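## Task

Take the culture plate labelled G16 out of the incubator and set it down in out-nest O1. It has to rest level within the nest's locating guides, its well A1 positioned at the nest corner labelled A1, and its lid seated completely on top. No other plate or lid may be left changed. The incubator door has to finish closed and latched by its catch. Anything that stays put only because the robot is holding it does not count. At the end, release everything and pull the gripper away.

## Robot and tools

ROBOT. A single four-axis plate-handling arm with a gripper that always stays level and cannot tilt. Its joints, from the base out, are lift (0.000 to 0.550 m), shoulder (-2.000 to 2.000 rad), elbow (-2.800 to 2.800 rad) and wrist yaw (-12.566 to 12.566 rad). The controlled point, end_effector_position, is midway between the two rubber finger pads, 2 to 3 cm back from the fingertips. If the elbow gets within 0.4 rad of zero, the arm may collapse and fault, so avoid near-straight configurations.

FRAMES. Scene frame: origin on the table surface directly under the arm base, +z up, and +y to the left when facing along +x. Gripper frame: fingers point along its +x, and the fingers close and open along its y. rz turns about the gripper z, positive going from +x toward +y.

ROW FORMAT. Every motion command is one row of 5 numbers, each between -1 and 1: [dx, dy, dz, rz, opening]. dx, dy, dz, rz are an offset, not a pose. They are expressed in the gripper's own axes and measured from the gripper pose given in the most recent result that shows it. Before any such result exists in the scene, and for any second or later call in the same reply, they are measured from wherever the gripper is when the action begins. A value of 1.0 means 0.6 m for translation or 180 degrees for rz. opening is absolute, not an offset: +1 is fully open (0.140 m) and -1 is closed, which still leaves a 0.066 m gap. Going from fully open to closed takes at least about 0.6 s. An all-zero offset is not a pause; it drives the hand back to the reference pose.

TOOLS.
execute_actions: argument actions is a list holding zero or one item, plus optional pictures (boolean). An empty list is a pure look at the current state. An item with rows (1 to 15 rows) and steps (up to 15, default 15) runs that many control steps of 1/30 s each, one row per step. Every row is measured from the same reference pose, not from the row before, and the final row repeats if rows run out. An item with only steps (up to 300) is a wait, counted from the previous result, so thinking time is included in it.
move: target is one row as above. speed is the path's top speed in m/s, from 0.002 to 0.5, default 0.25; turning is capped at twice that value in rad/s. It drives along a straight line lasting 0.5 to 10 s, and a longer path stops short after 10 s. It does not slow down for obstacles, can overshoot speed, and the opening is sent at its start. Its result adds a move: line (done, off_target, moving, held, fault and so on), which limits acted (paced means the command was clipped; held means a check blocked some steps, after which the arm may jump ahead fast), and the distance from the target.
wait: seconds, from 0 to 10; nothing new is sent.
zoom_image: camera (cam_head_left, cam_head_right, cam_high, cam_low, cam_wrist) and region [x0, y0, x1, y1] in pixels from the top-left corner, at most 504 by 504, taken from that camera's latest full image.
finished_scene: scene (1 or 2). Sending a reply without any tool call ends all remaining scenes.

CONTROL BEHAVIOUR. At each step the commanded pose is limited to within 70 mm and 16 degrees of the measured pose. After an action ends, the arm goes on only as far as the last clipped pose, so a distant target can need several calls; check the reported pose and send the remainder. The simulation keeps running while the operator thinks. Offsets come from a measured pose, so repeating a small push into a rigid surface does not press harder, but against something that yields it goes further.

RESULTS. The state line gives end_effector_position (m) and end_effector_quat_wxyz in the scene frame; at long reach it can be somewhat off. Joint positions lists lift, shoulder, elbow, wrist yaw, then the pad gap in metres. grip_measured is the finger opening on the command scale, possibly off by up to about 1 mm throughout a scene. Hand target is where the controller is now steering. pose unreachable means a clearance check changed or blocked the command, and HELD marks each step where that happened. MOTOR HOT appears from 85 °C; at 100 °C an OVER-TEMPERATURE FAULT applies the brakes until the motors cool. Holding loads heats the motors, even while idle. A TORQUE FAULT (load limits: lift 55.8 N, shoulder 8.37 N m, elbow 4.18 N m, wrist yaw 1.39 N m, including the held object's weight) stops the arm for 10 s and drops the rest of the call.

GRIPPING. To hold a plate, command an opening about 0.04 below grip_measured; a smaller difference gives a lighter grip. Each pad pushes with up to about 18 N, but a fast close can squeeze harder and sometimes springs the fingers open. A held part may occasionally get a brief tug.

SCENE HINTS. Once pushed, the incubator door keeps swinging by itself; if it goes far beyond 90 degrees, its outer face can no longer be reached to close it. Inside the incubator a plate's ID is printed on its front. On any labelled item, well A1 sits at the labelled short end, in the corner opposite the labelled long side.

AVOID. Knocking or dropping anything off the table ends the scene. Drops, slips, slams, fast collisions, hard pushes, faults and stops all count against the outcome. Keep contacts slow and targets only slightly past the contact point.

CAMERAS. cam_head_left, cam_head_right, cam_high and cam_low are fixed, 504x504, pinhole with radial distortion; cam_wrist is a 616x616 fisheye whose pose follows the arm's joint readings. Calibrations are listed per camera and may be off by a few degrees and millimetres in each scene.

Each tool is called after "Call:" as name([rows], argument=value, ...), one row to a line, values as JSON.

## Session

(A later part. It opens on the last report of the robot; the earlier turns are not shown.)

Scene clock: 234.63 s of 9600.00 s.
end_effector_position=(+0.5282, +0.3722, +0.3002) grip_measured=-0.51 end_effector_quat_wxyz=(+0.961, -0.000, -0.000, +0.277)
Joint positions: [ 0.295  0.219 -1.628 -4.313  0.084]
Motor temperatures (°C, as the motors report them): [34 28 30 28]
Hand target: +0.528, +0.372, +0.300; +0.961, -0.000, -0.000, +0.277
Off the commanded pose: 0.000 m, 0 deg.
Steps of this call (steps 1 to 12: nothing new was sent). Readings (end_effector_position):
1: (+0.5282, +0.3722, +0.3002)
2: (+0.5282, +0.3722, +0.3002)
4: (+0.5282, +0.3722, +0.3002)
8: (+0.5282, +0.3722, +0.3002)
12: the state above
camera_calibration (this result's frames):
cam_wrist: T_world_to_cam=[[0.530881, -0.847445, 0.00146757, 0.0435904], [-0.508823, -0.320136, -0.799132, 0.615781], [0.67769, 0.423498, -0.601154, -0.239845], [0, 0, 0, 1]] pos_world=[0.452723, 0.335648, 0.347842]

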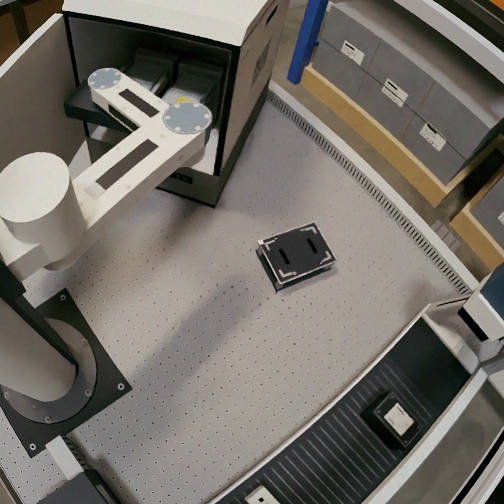

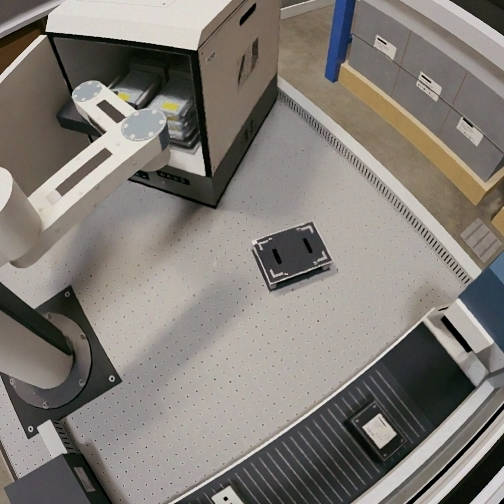

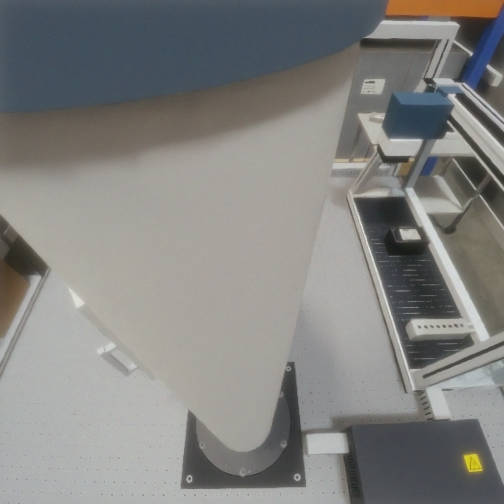

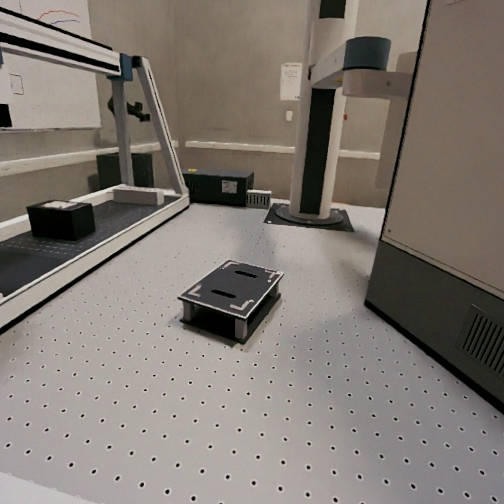

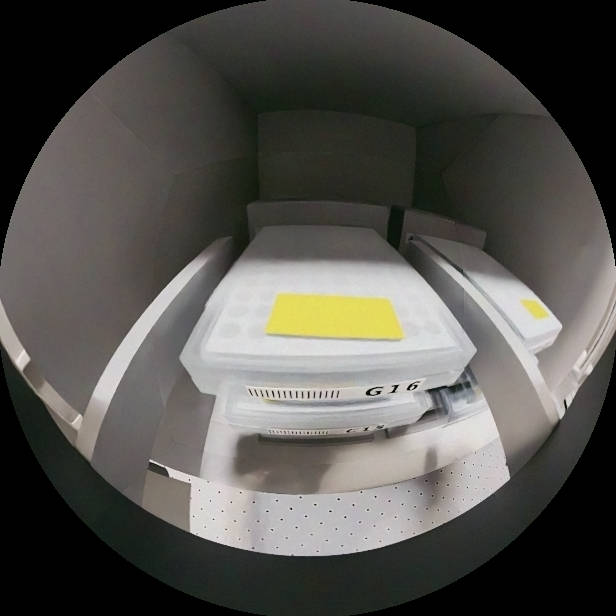

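Call:
move(target=[-0.005, 0, 0.05, 0, -0.555], speed=0.07)

Call:
move(target=[-0.3455, -0.223, 0, -0.0955, -0.555], speed=0.2)

Scene clock: 261.63 s of 9600.00 s.
end_effector_position=(+0.5256, +0.3708, +0.3302) grip_measured=-0.51 end_effector_quat_wxyz=(+0.961, -0.000, -0.000, +0.277)
Joint positions: [ 0.325  0.215 -1.613 -4.325  0.084]
Motor temperatures (°C, as the motors report them): [35 28 30 28]
Hand target: +0.526, +0.371, +0.330; +0.961, -0.000, -0.000, +0.277
Off the commanded pose: 0.000 m, 0 deg.
After step 90, 23.27 s passed at rest.
move: done
camera_calibration (this result's frames):
cam_wrist: T_world_to_cam=[[0.531232, -0.847225, 0.00146757, 0.0434244], [-0.508691, -0.320346, -0.799132, 0.637978], [0.677515, 0.423778, -0.601154, -0.219421], [0, 0, 0, 1]] pos_world=[0.450126, 0.33415, 0.377859]

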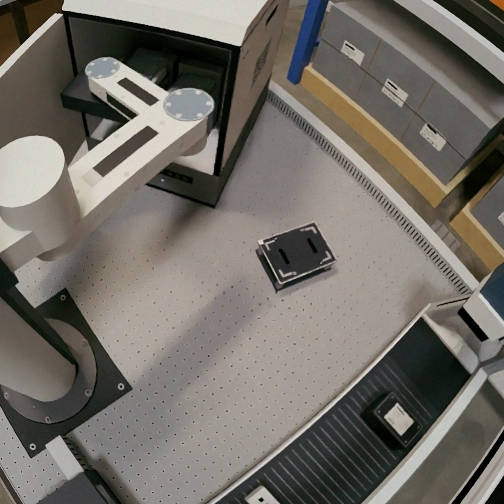

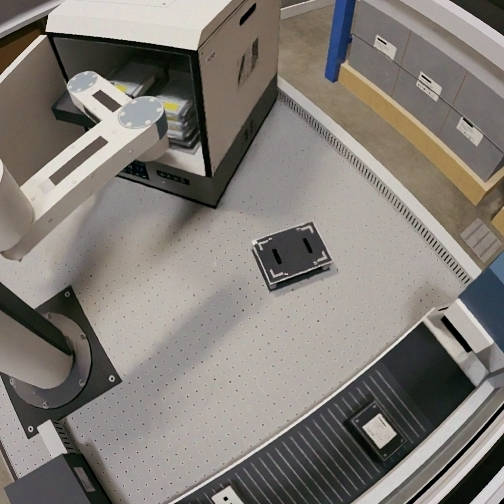

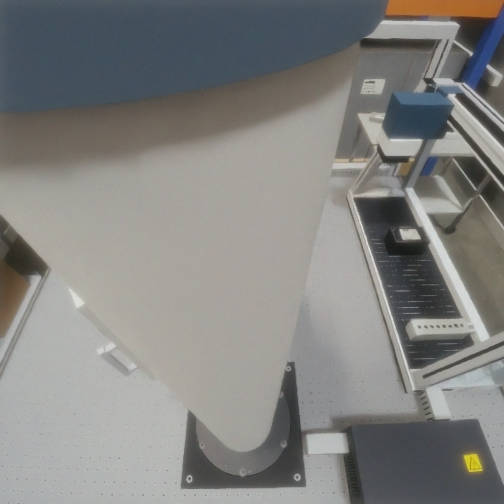

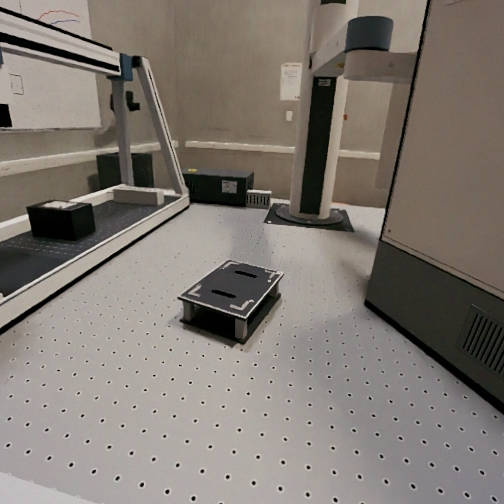

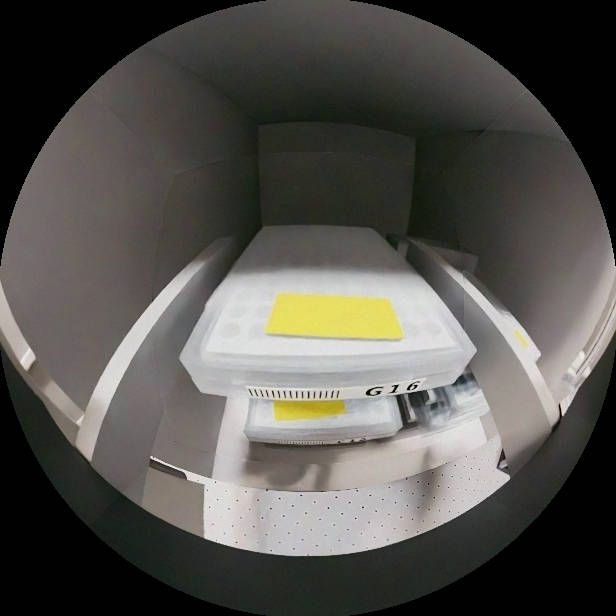

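Scene clock: 263.20 s of 9600.00 s.
end_effector_position=(+0.4211, +0.1472, +0.3302) grip_measured=-0.51 end_effector_quat_wxyz=(+0.991, -0.000, -0.000, +0.130)
Joint positions: [ 0.325 -0.242 -0.594 -5.186  0.084]
Motor temperatures (°C, as the motors report them): [35 28 30 28]
Hand target: +0.421, +0.147, +0.330; +0.991, -0.000, -0.000, +0.130
Off the commanded pose: 0.000 m, 0 deg.
move: done
camera_calibration (this result's frames):
cam_wrist: T_world_to_cam=[[0.257156, -0.966369, 0.00146757, 0.0424676], [-0.580636, -0.155724, -0.799132, 0.519245], [0.772485, 0.20465, -0.601154, -0.0616474], [0, 0, 0, 1]] pos_world=[0.338193, 0.134514, 0.377823]

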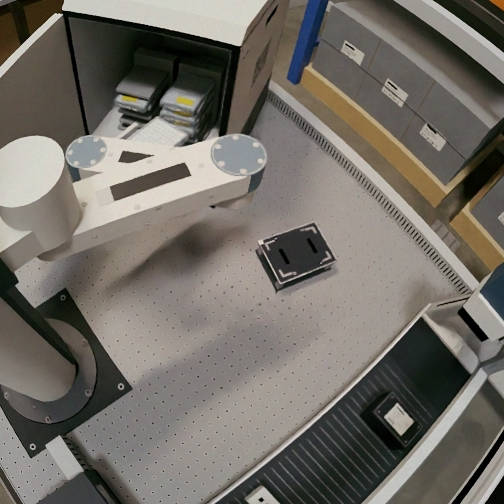

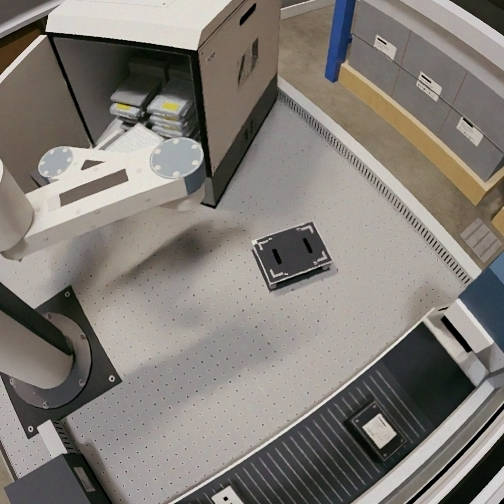

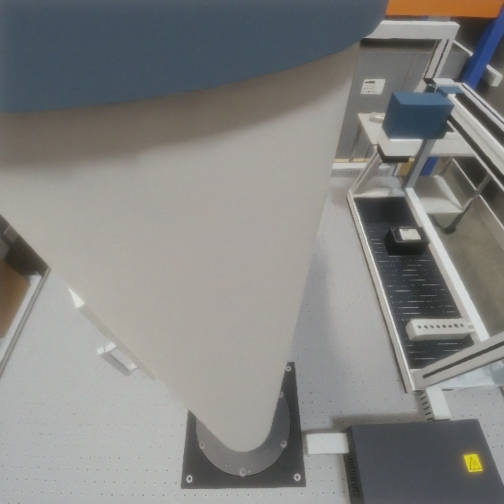

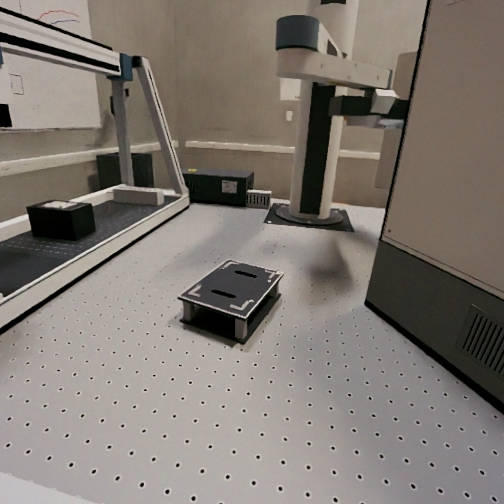

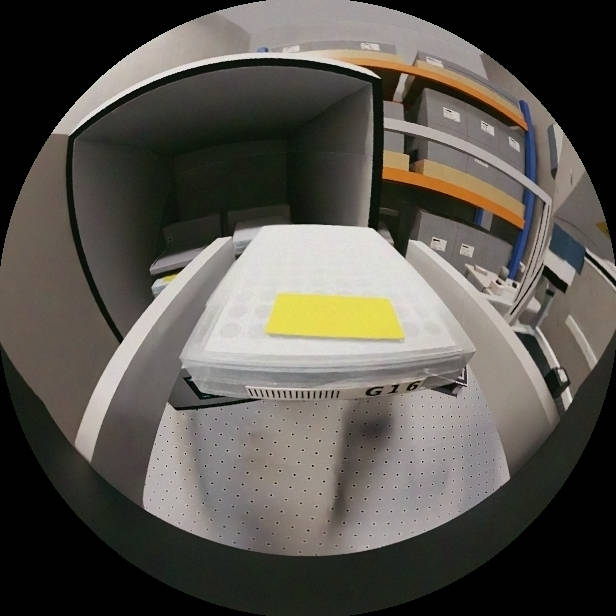

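Call:
move(target=[0.2541, -0.5316, -0.4087, -0.163, -0.555], speed=0.25)

Scene clock: 270.30 s of 9600.00 s.
end_effector_position=(+0.6506, -0.1220, +0.0849) grip_measured=-0.51 end_effector_quat_wxyz=(+0.992, -0.000, -0.000, -0.126)
Joint positions: [ 0.08  -1.    -1.475 -4.06   0.084]
Motor temperatures (°C, as the motors report them): [35 28 30 28]
Hand target: +0.651, -0.122, +0.085; +0.992, -0.000, -0.000, -0.125
Off the commanded pose: 0.000 m, 0 deg.
After step 90, 2.00 s passed at rest.
move: done
camera_calibration (this result's frames):
cam_wrist: T_world_to_cam=[[-0.250188, -0.968196, 0.00146757, 0.0535406], [-0.58233, 0.149266, -0.799132, 0.452857], [0.773497, -0.200788, -0.601154, -0.381377], [0, 0, 0, 1]] pos_world=[0.572102, -0.0923344, 0.132547]

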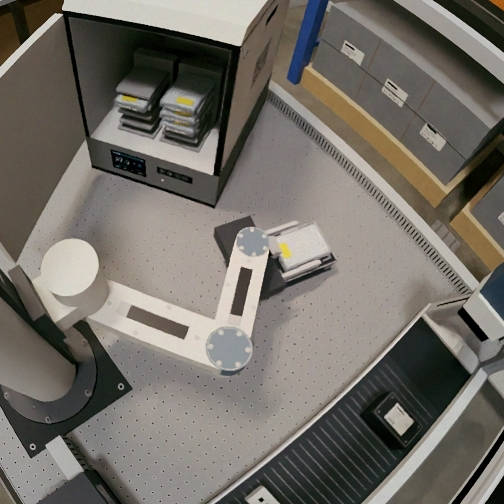

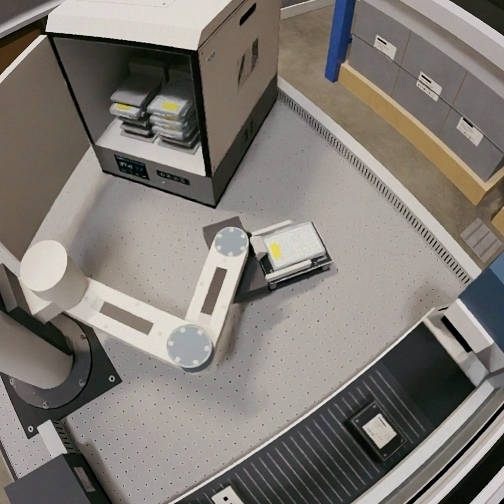

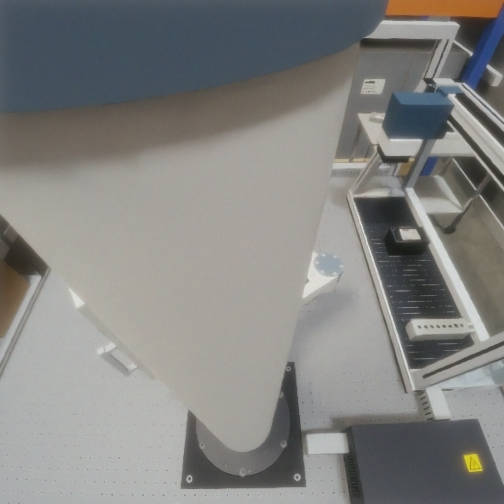

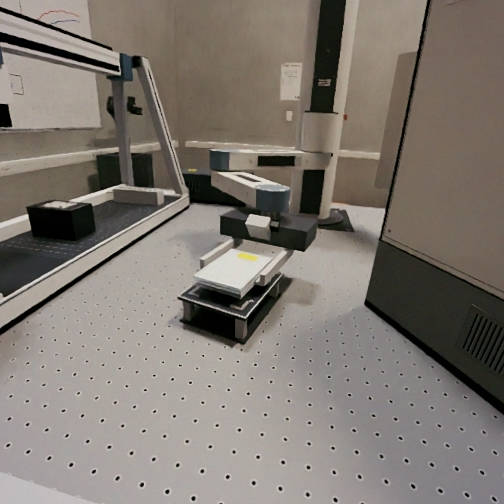

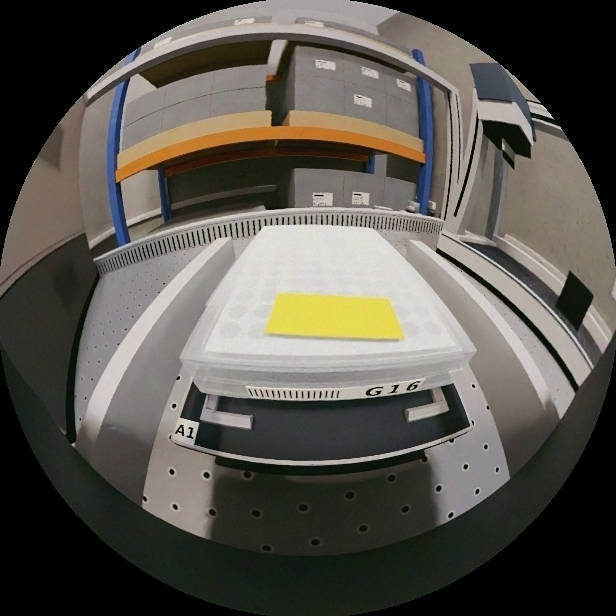

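Call:
zoom_image(camera="cam_wrist", region=[170, 370, 260, 460])

Call:
zoom_image(camera="cam_wrist", region=[395, 360, 485, 450])

Region (170, 370, 260, 460) of cam_wrist's 616x616 image, scaled by 5.600, with more detail than that image has.

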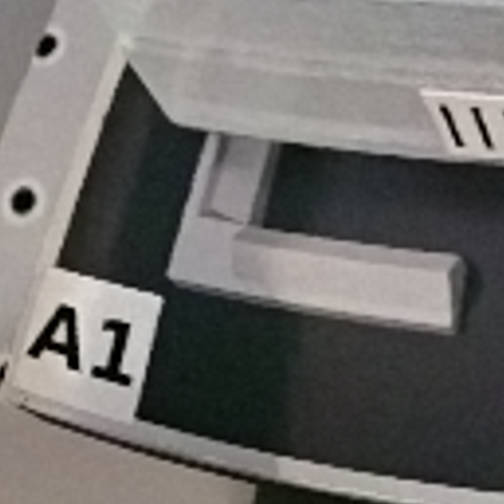

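Region (395, 360, 485, 450) of cam_wrist's 616x616 image, scaled by 5.600, with more detail than that image has.

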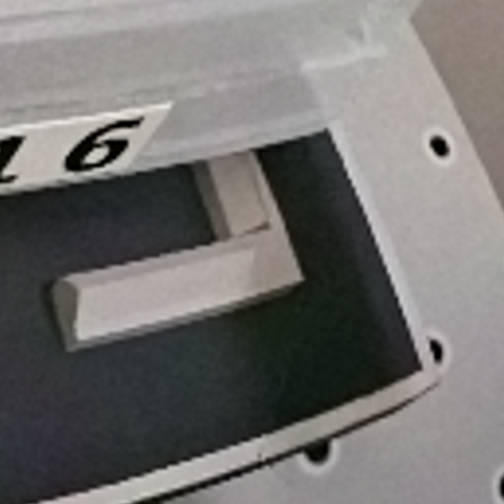

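Call:
zoom_image(camera="cam_wrist", region=[225, 390, 270, 435])

Call:
zoom_image(camera="cam_wrist", region=[392, 383, 437, 428])

Call:
zoom_image(camera="cam_low", region=[170, 230, 310, 345])

Region (225, 390, 270, 435) of cam_wrist's 616x616 image, scaled by 11.200, with more detail than that image has.

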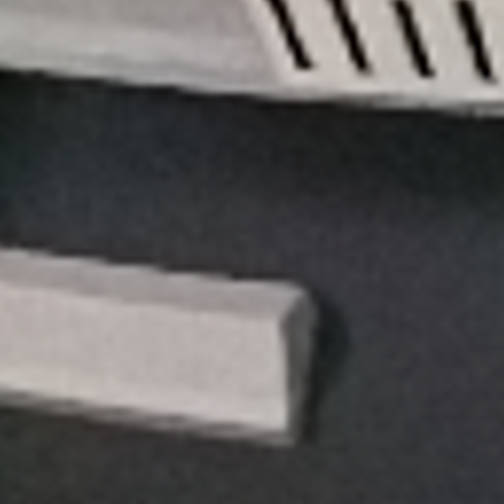

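Region (392, 383, 437, 428) of cam_wrist's 616x616 image, scaled by 11.200, with more detail than that image has.

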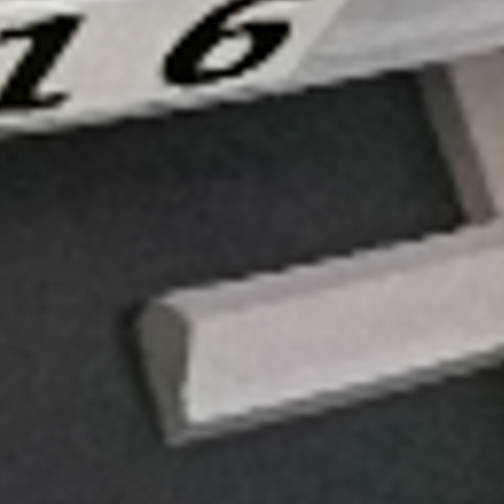

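Region (170, 230, 310, 345) of cam_low's 504x504 image, scaled by 3.600, with more detail than that image has; it fills the top 414 rows of this view, and the rest is white.

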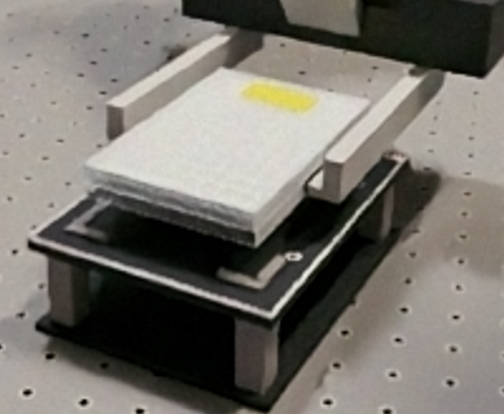

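Call:
zoom_image(camera="cam_wrist", region=[210, 215, 290, 265])

Call:
zoom_image(camera="cam_wrist", region=[350, 215, 430, 265])

Call:
zoom_image(camera="cam_wrist", region=[170, 340, 230, 400])

Call:
zoom_image(camera="cam_wrist", region=[430, 335, 490, 395])

Region (210, 215, 290, 265) of cam_wrist's 616x616 image, scaled by 6.300, with more detail than that image has; it fills the top 315 rows of this view, and the rest is white.

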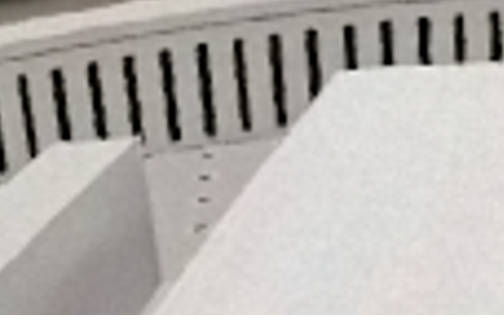

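Region (350, 215, 430, 265) of cam_wrist's 616x616 image, scaled by 6.300, with more detail than that image has; it fills the top 315 rows of this view, and the rest is white.

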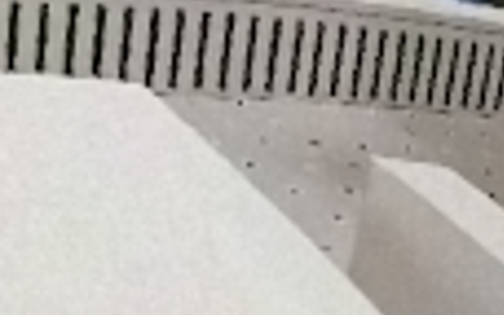

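Region (170, 340, 230, 400) of cam_wrist's 616x616 image, scaled by 8.400, with more detail than that image has.

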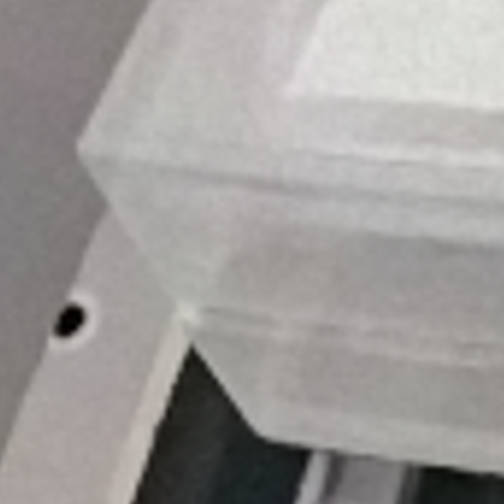

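Region (430, 335, 490, 395) of cam_wrist's 616x616 image, scaled by 8.400, with more detail than that image has.

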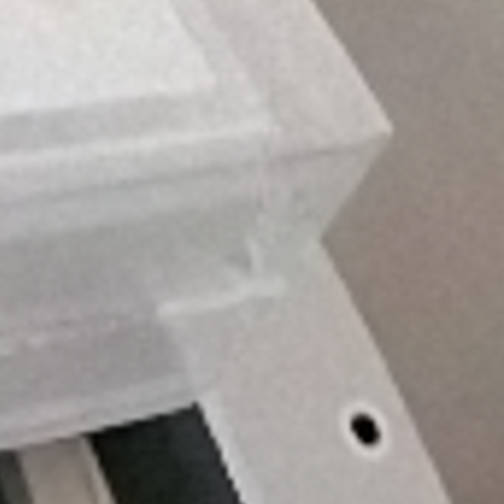

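Call:
move(target=[0.0012, 0.0004, -0.0185, -0.0003, -0.555], speed=0.03)

Scene clock: 363.10 s of 9600.00 s.
end_effector_position=(+0.6513, -0.1220, +0.0738) grip_measured=-0.51 end_effector_quat_wxyz=(+0.992, -0.000, -0.000, -0.126)
Joint positions: [ 0.069 -0.997 -1.479 -4.06   0.084]
Motor temperatures (°C, as the motors report them): [35 28 30 28]
Hand target: +0.651, -0.122, +0.074; +0.992, -0.000, -0.000, -0.126
Off the commanded pose: 0.000 m, 0 deg.
After step 90, 89.10 s passed at rest.
move: done
camera_calibration (this result's frames):
cam_wrist: T_world_to_cam=[[-0.251337, -0.967899, 0.00146757, 0.0544821], [-0.582152, 0.149957, -0.799132, 0.444316], [0.773259, -0.201706, -0.601154, -0.388579], [0, 0, 0, 1]] pos_world=[0.572825, -0.0922739, 0.121391]

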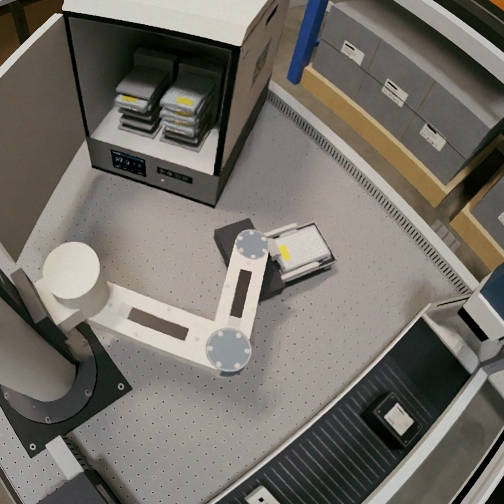

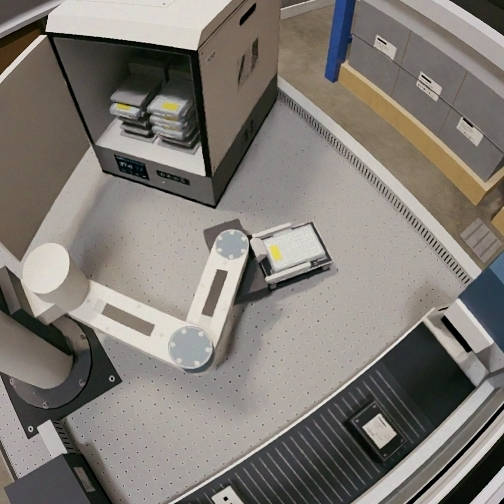

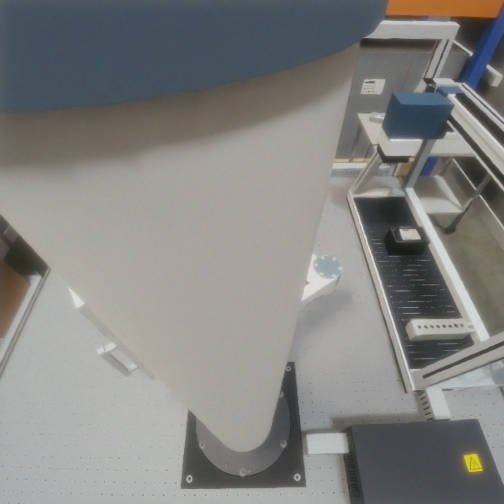

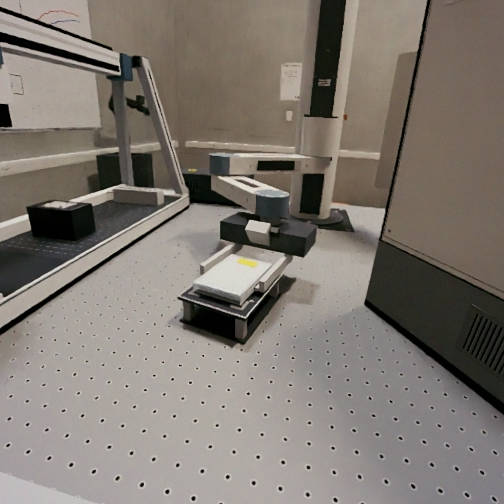

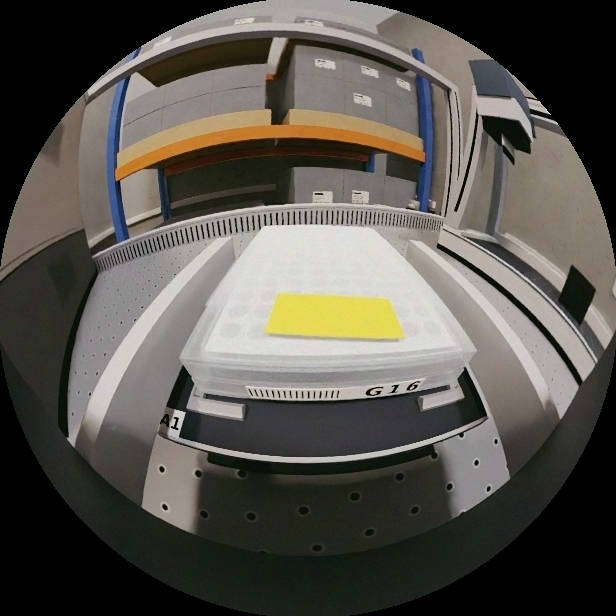

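Call:
execute_actions(actions=[])

Scene clock: 376.93 s of 9600.00 s.
end_effector_position=(+0.6513, -0.1220, +0.0738) grip_measured=-0.51 end_effector_quat_wxyz=(+0.992, -0.000, -0.000, -0.126)
Joint positions: [ 0.069 -0.997 -1.479 -4.06   0.084]
Motor temperatures (°C, as the motors report them): [35 28 30 28]
Hand target: +0.651, -0.122, +0.074; +0.992, -0.000, -0.000, -0.126
Off the commanded pose: 0.000 m, 0 deg.
Steps of this call (steps 1 to 90: nothing new was sent; then 10.83 s passed at rest). Readings (end_effector_position):
1: (+0.6513, -0.1220, +0.0738)
2: (+0.6513, -0.1220, +0.0738)
4: (+0.6513, -0.1220, +0.0738)
8: (+0.6513, -0.1220, +0.0738)
90: the state above
camera_calibration (this result's frames):
cam_wrist: T_world_to_cam=[[-0.251356, -0.967894, 0.00146757, 0.0544895], [-0.582149, 0.149969, -0.799132, 0.444319], [0.773255, -0.201721, -0.601154, -0.38858], [0, 0, 0, 1]] pos_world=[0.572828, -0.0922787, 0.121394]

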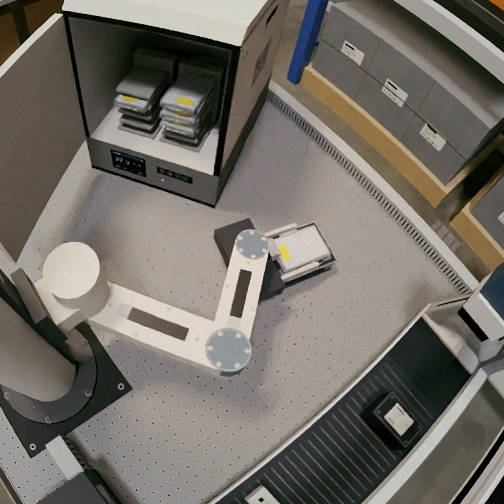

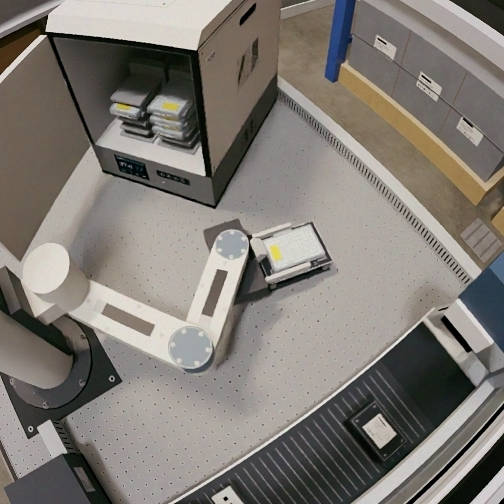

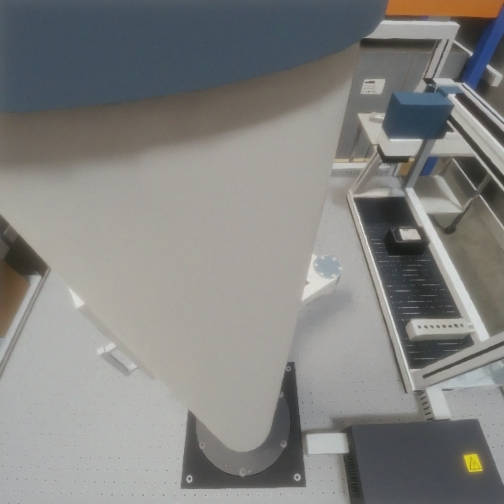

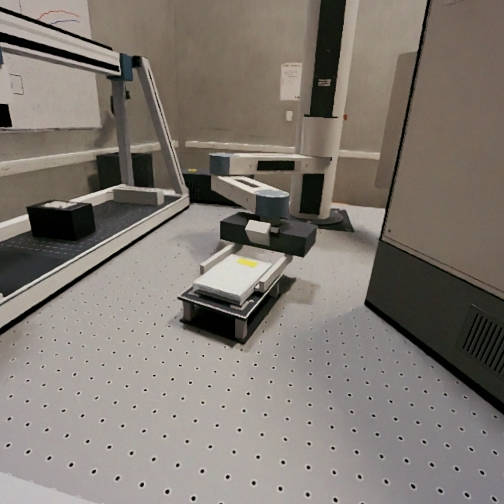

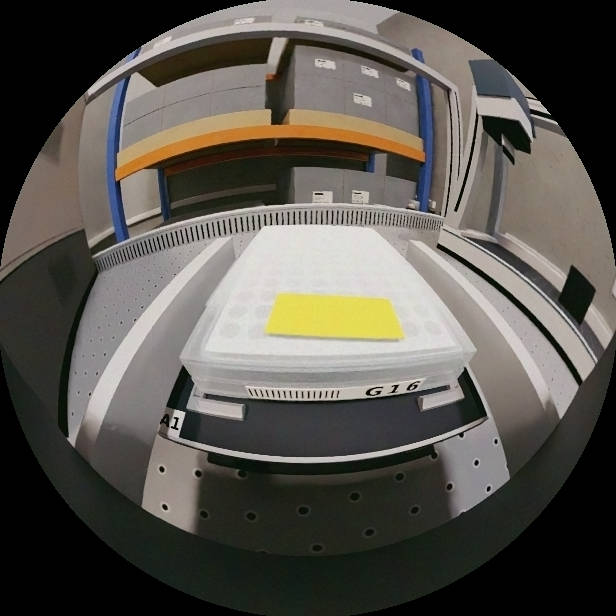

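Call:
zoom_image(camera="cam_wrist", region=[150, 340, 270, 460])

Call:
zoom_image(camera="cam_wrist", region=[385, 330, 505, 450])

Region (150, 340, 270, 460) of cam_wrist's 616x616 image, scaled by 4.200, with more detail than that image has.

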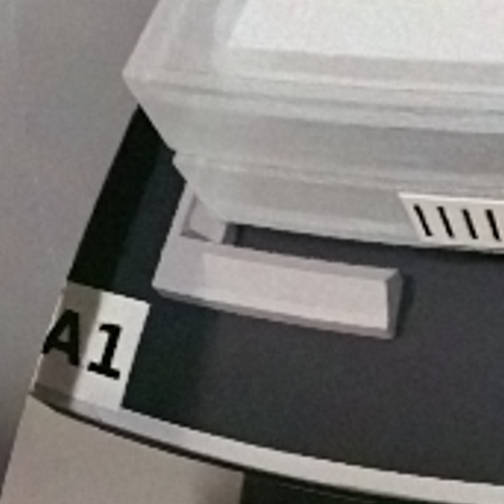

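Region (385, 330, 505, 450) of cam_wrist's 616x616 image, scaled by 4.200, with more detail than that image has.

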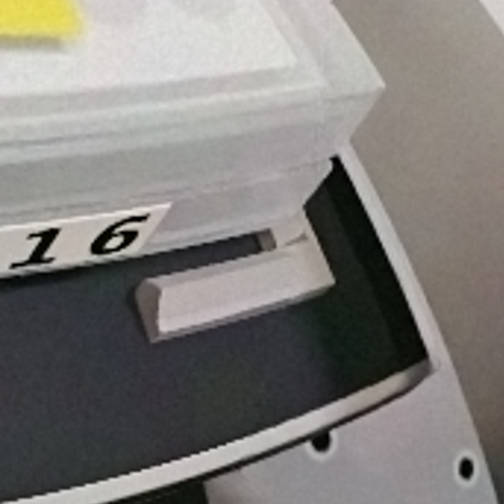

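Call:
move(target=[0, 0, -0.0062, 0, -0.555], speed=0.012)

Scene clock: 383.43 s of 9600.00 s.
end_effector_position=(+0.6513, -0.1220, +0.0700) grip_measured=-0.51 end_effector_quat_wxyz=(+0.992, -0.000, -0.000, -0.126)
Joint positions: [ 0.065 -0.997 -1.479 -4.06   0.084]
Motor temperatures (°C, as the motors report them): [35 28 30 28]
Hand target: +0.651, -0.122, +0.070; +0.992, -0.000, -0.000, -0.126
Off the commanded pose: 0.000 m, 0 deg.
After step 90, 2.80 s passed at rest.
move: done
camera_calibration (this result's frames):
cam_wrist: T_world_to_cam=[[-0.251386, -0.967886, 0.00146757, 0.0545022], [-0.582144, 0.149987, -0.799132, 0.441329], [0.773248, -0.201745, -0.601154, -0.39083], [0, 0, 0, 1]] pos_world=[0.572827, -0.0922898, 0.117651]

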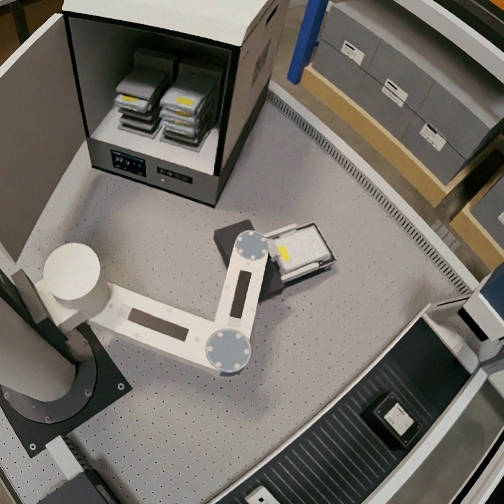

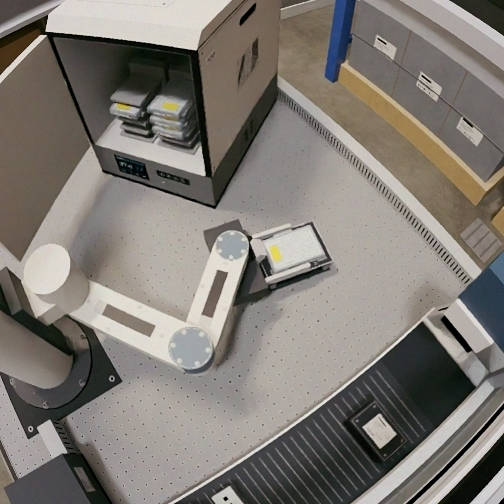

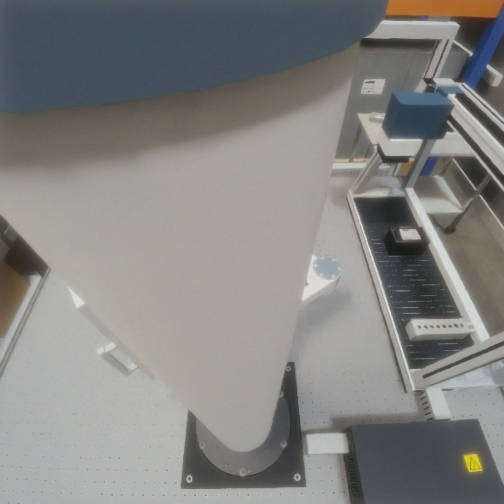

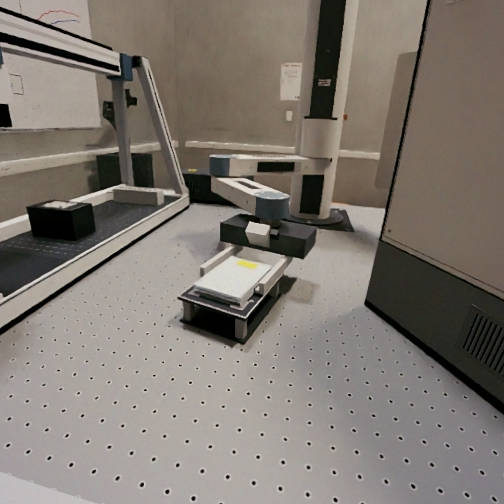

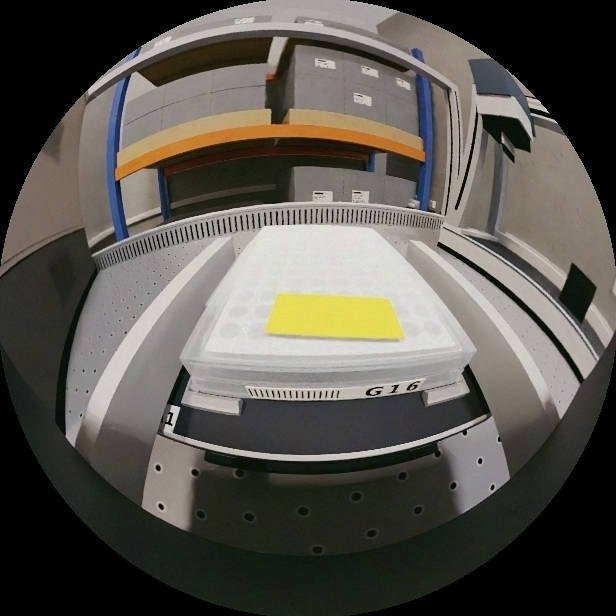

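Call:
zoom_image(camera="cam_wrist", region=[160, 350, 260, 450])

Call:
zoom_image(camera="cam_wrist", region=[395, 340, 495, 440])

Call:
zoom_image(camera="cam_low", region=[170, 250, 300, 350])

Region (160, 350, 260, 450) of cam_wrist's 616x616 image, scaled by 5.040, with more detail than that image has.

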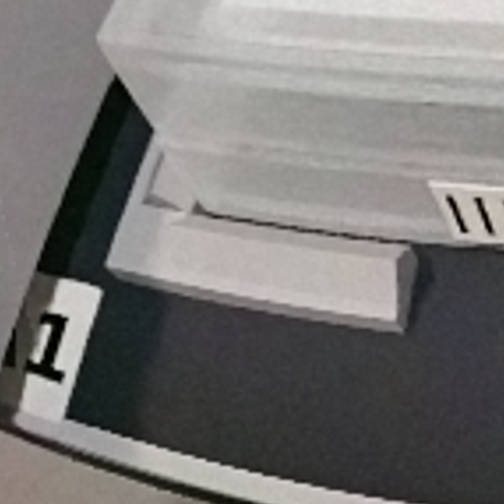

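Region (395, 340, 495, 440) of cam_wrist's 616x616 image, scaled by 5.040, with more detail than that image has.

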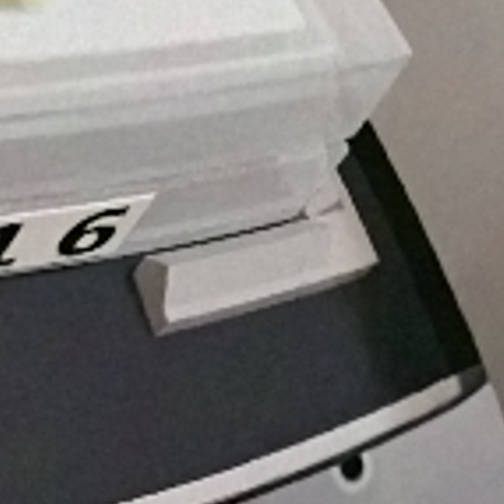

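Region (170, 250, 300, 350) of cam_low's 504x504 image, scaled by 3.877, with more detail than that image has; it fills the top 388 rows of this view, and the rest is white.

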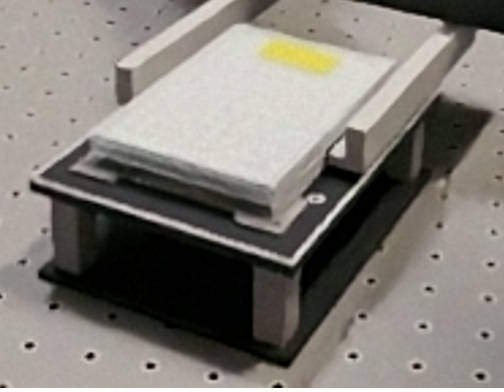

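Call:
move(target=[0, 0, -0.0029, 0, -0.555], speed=0.008)

Scene clock: 390.20 s of 9600.00 s.
end_effector_position=(+0.6513, -0.1220, +0.0686) grip_measured=-0.51 end_effector_quat_wxyz=(+0.992, -0.000, -0.000, -0.126)
Joint positions: [ 0.064 -0.997 -1.479 -4.06   0.084]
Motor temperatures (°C, as the motors report them): [35 28 30 28]
Hand target: +0.651, -0.122, +0.068; +0.992, -0.000, -0.000, -0.126
Off the commanded pose: 0.000 m, 0 deg.
After step 90, 3.07 s passed at rest.
move: done
camera_calibration (this result's frames):
cam_wrist: T_world_to_cam=[[-0.251395, -0.967883, 0.00146757, 0.05451], [-0.582143, 0.149992, -0.799132, 0.440175], [0.773246, -0.201752, -0.601154, -0.391696], [0, 0, 0, 1]] pos_world=[0.572826, -0.0922892, 0.116208]

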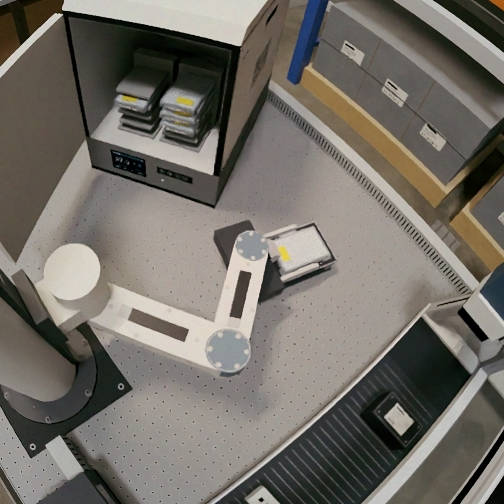

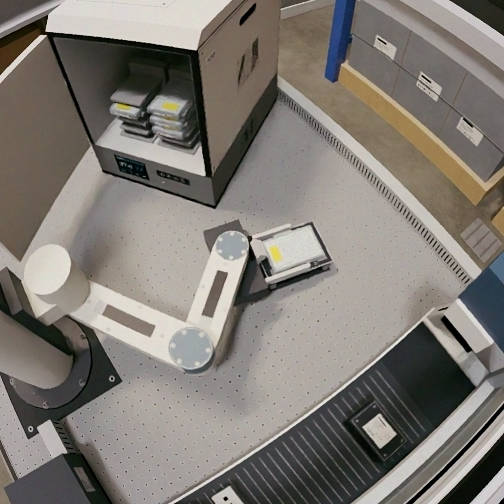

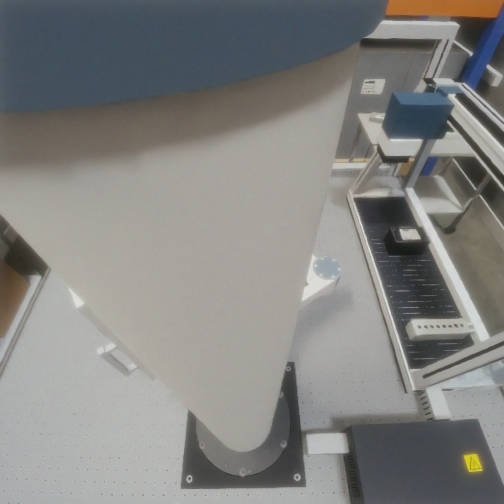

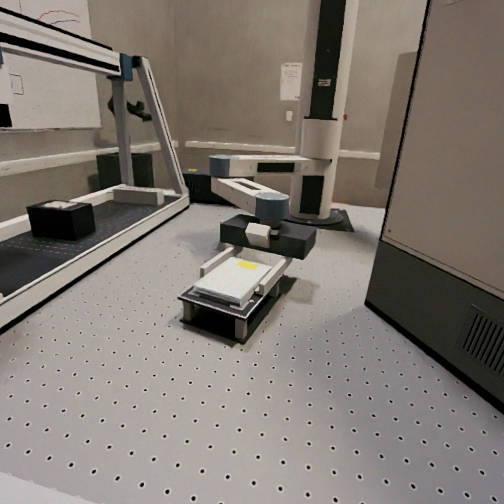

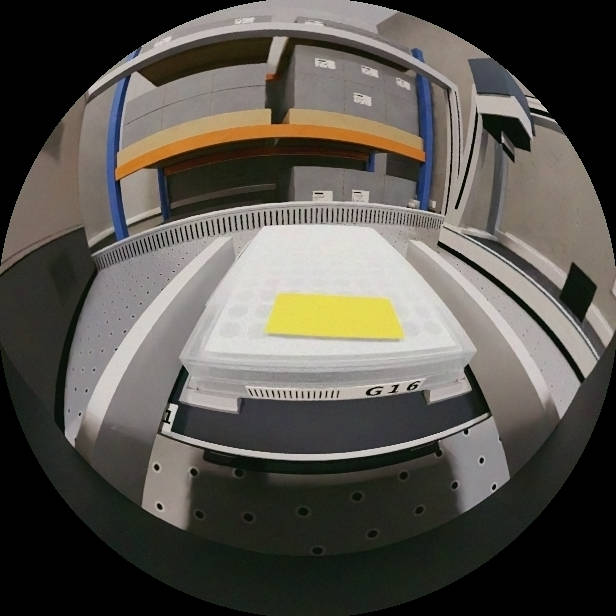

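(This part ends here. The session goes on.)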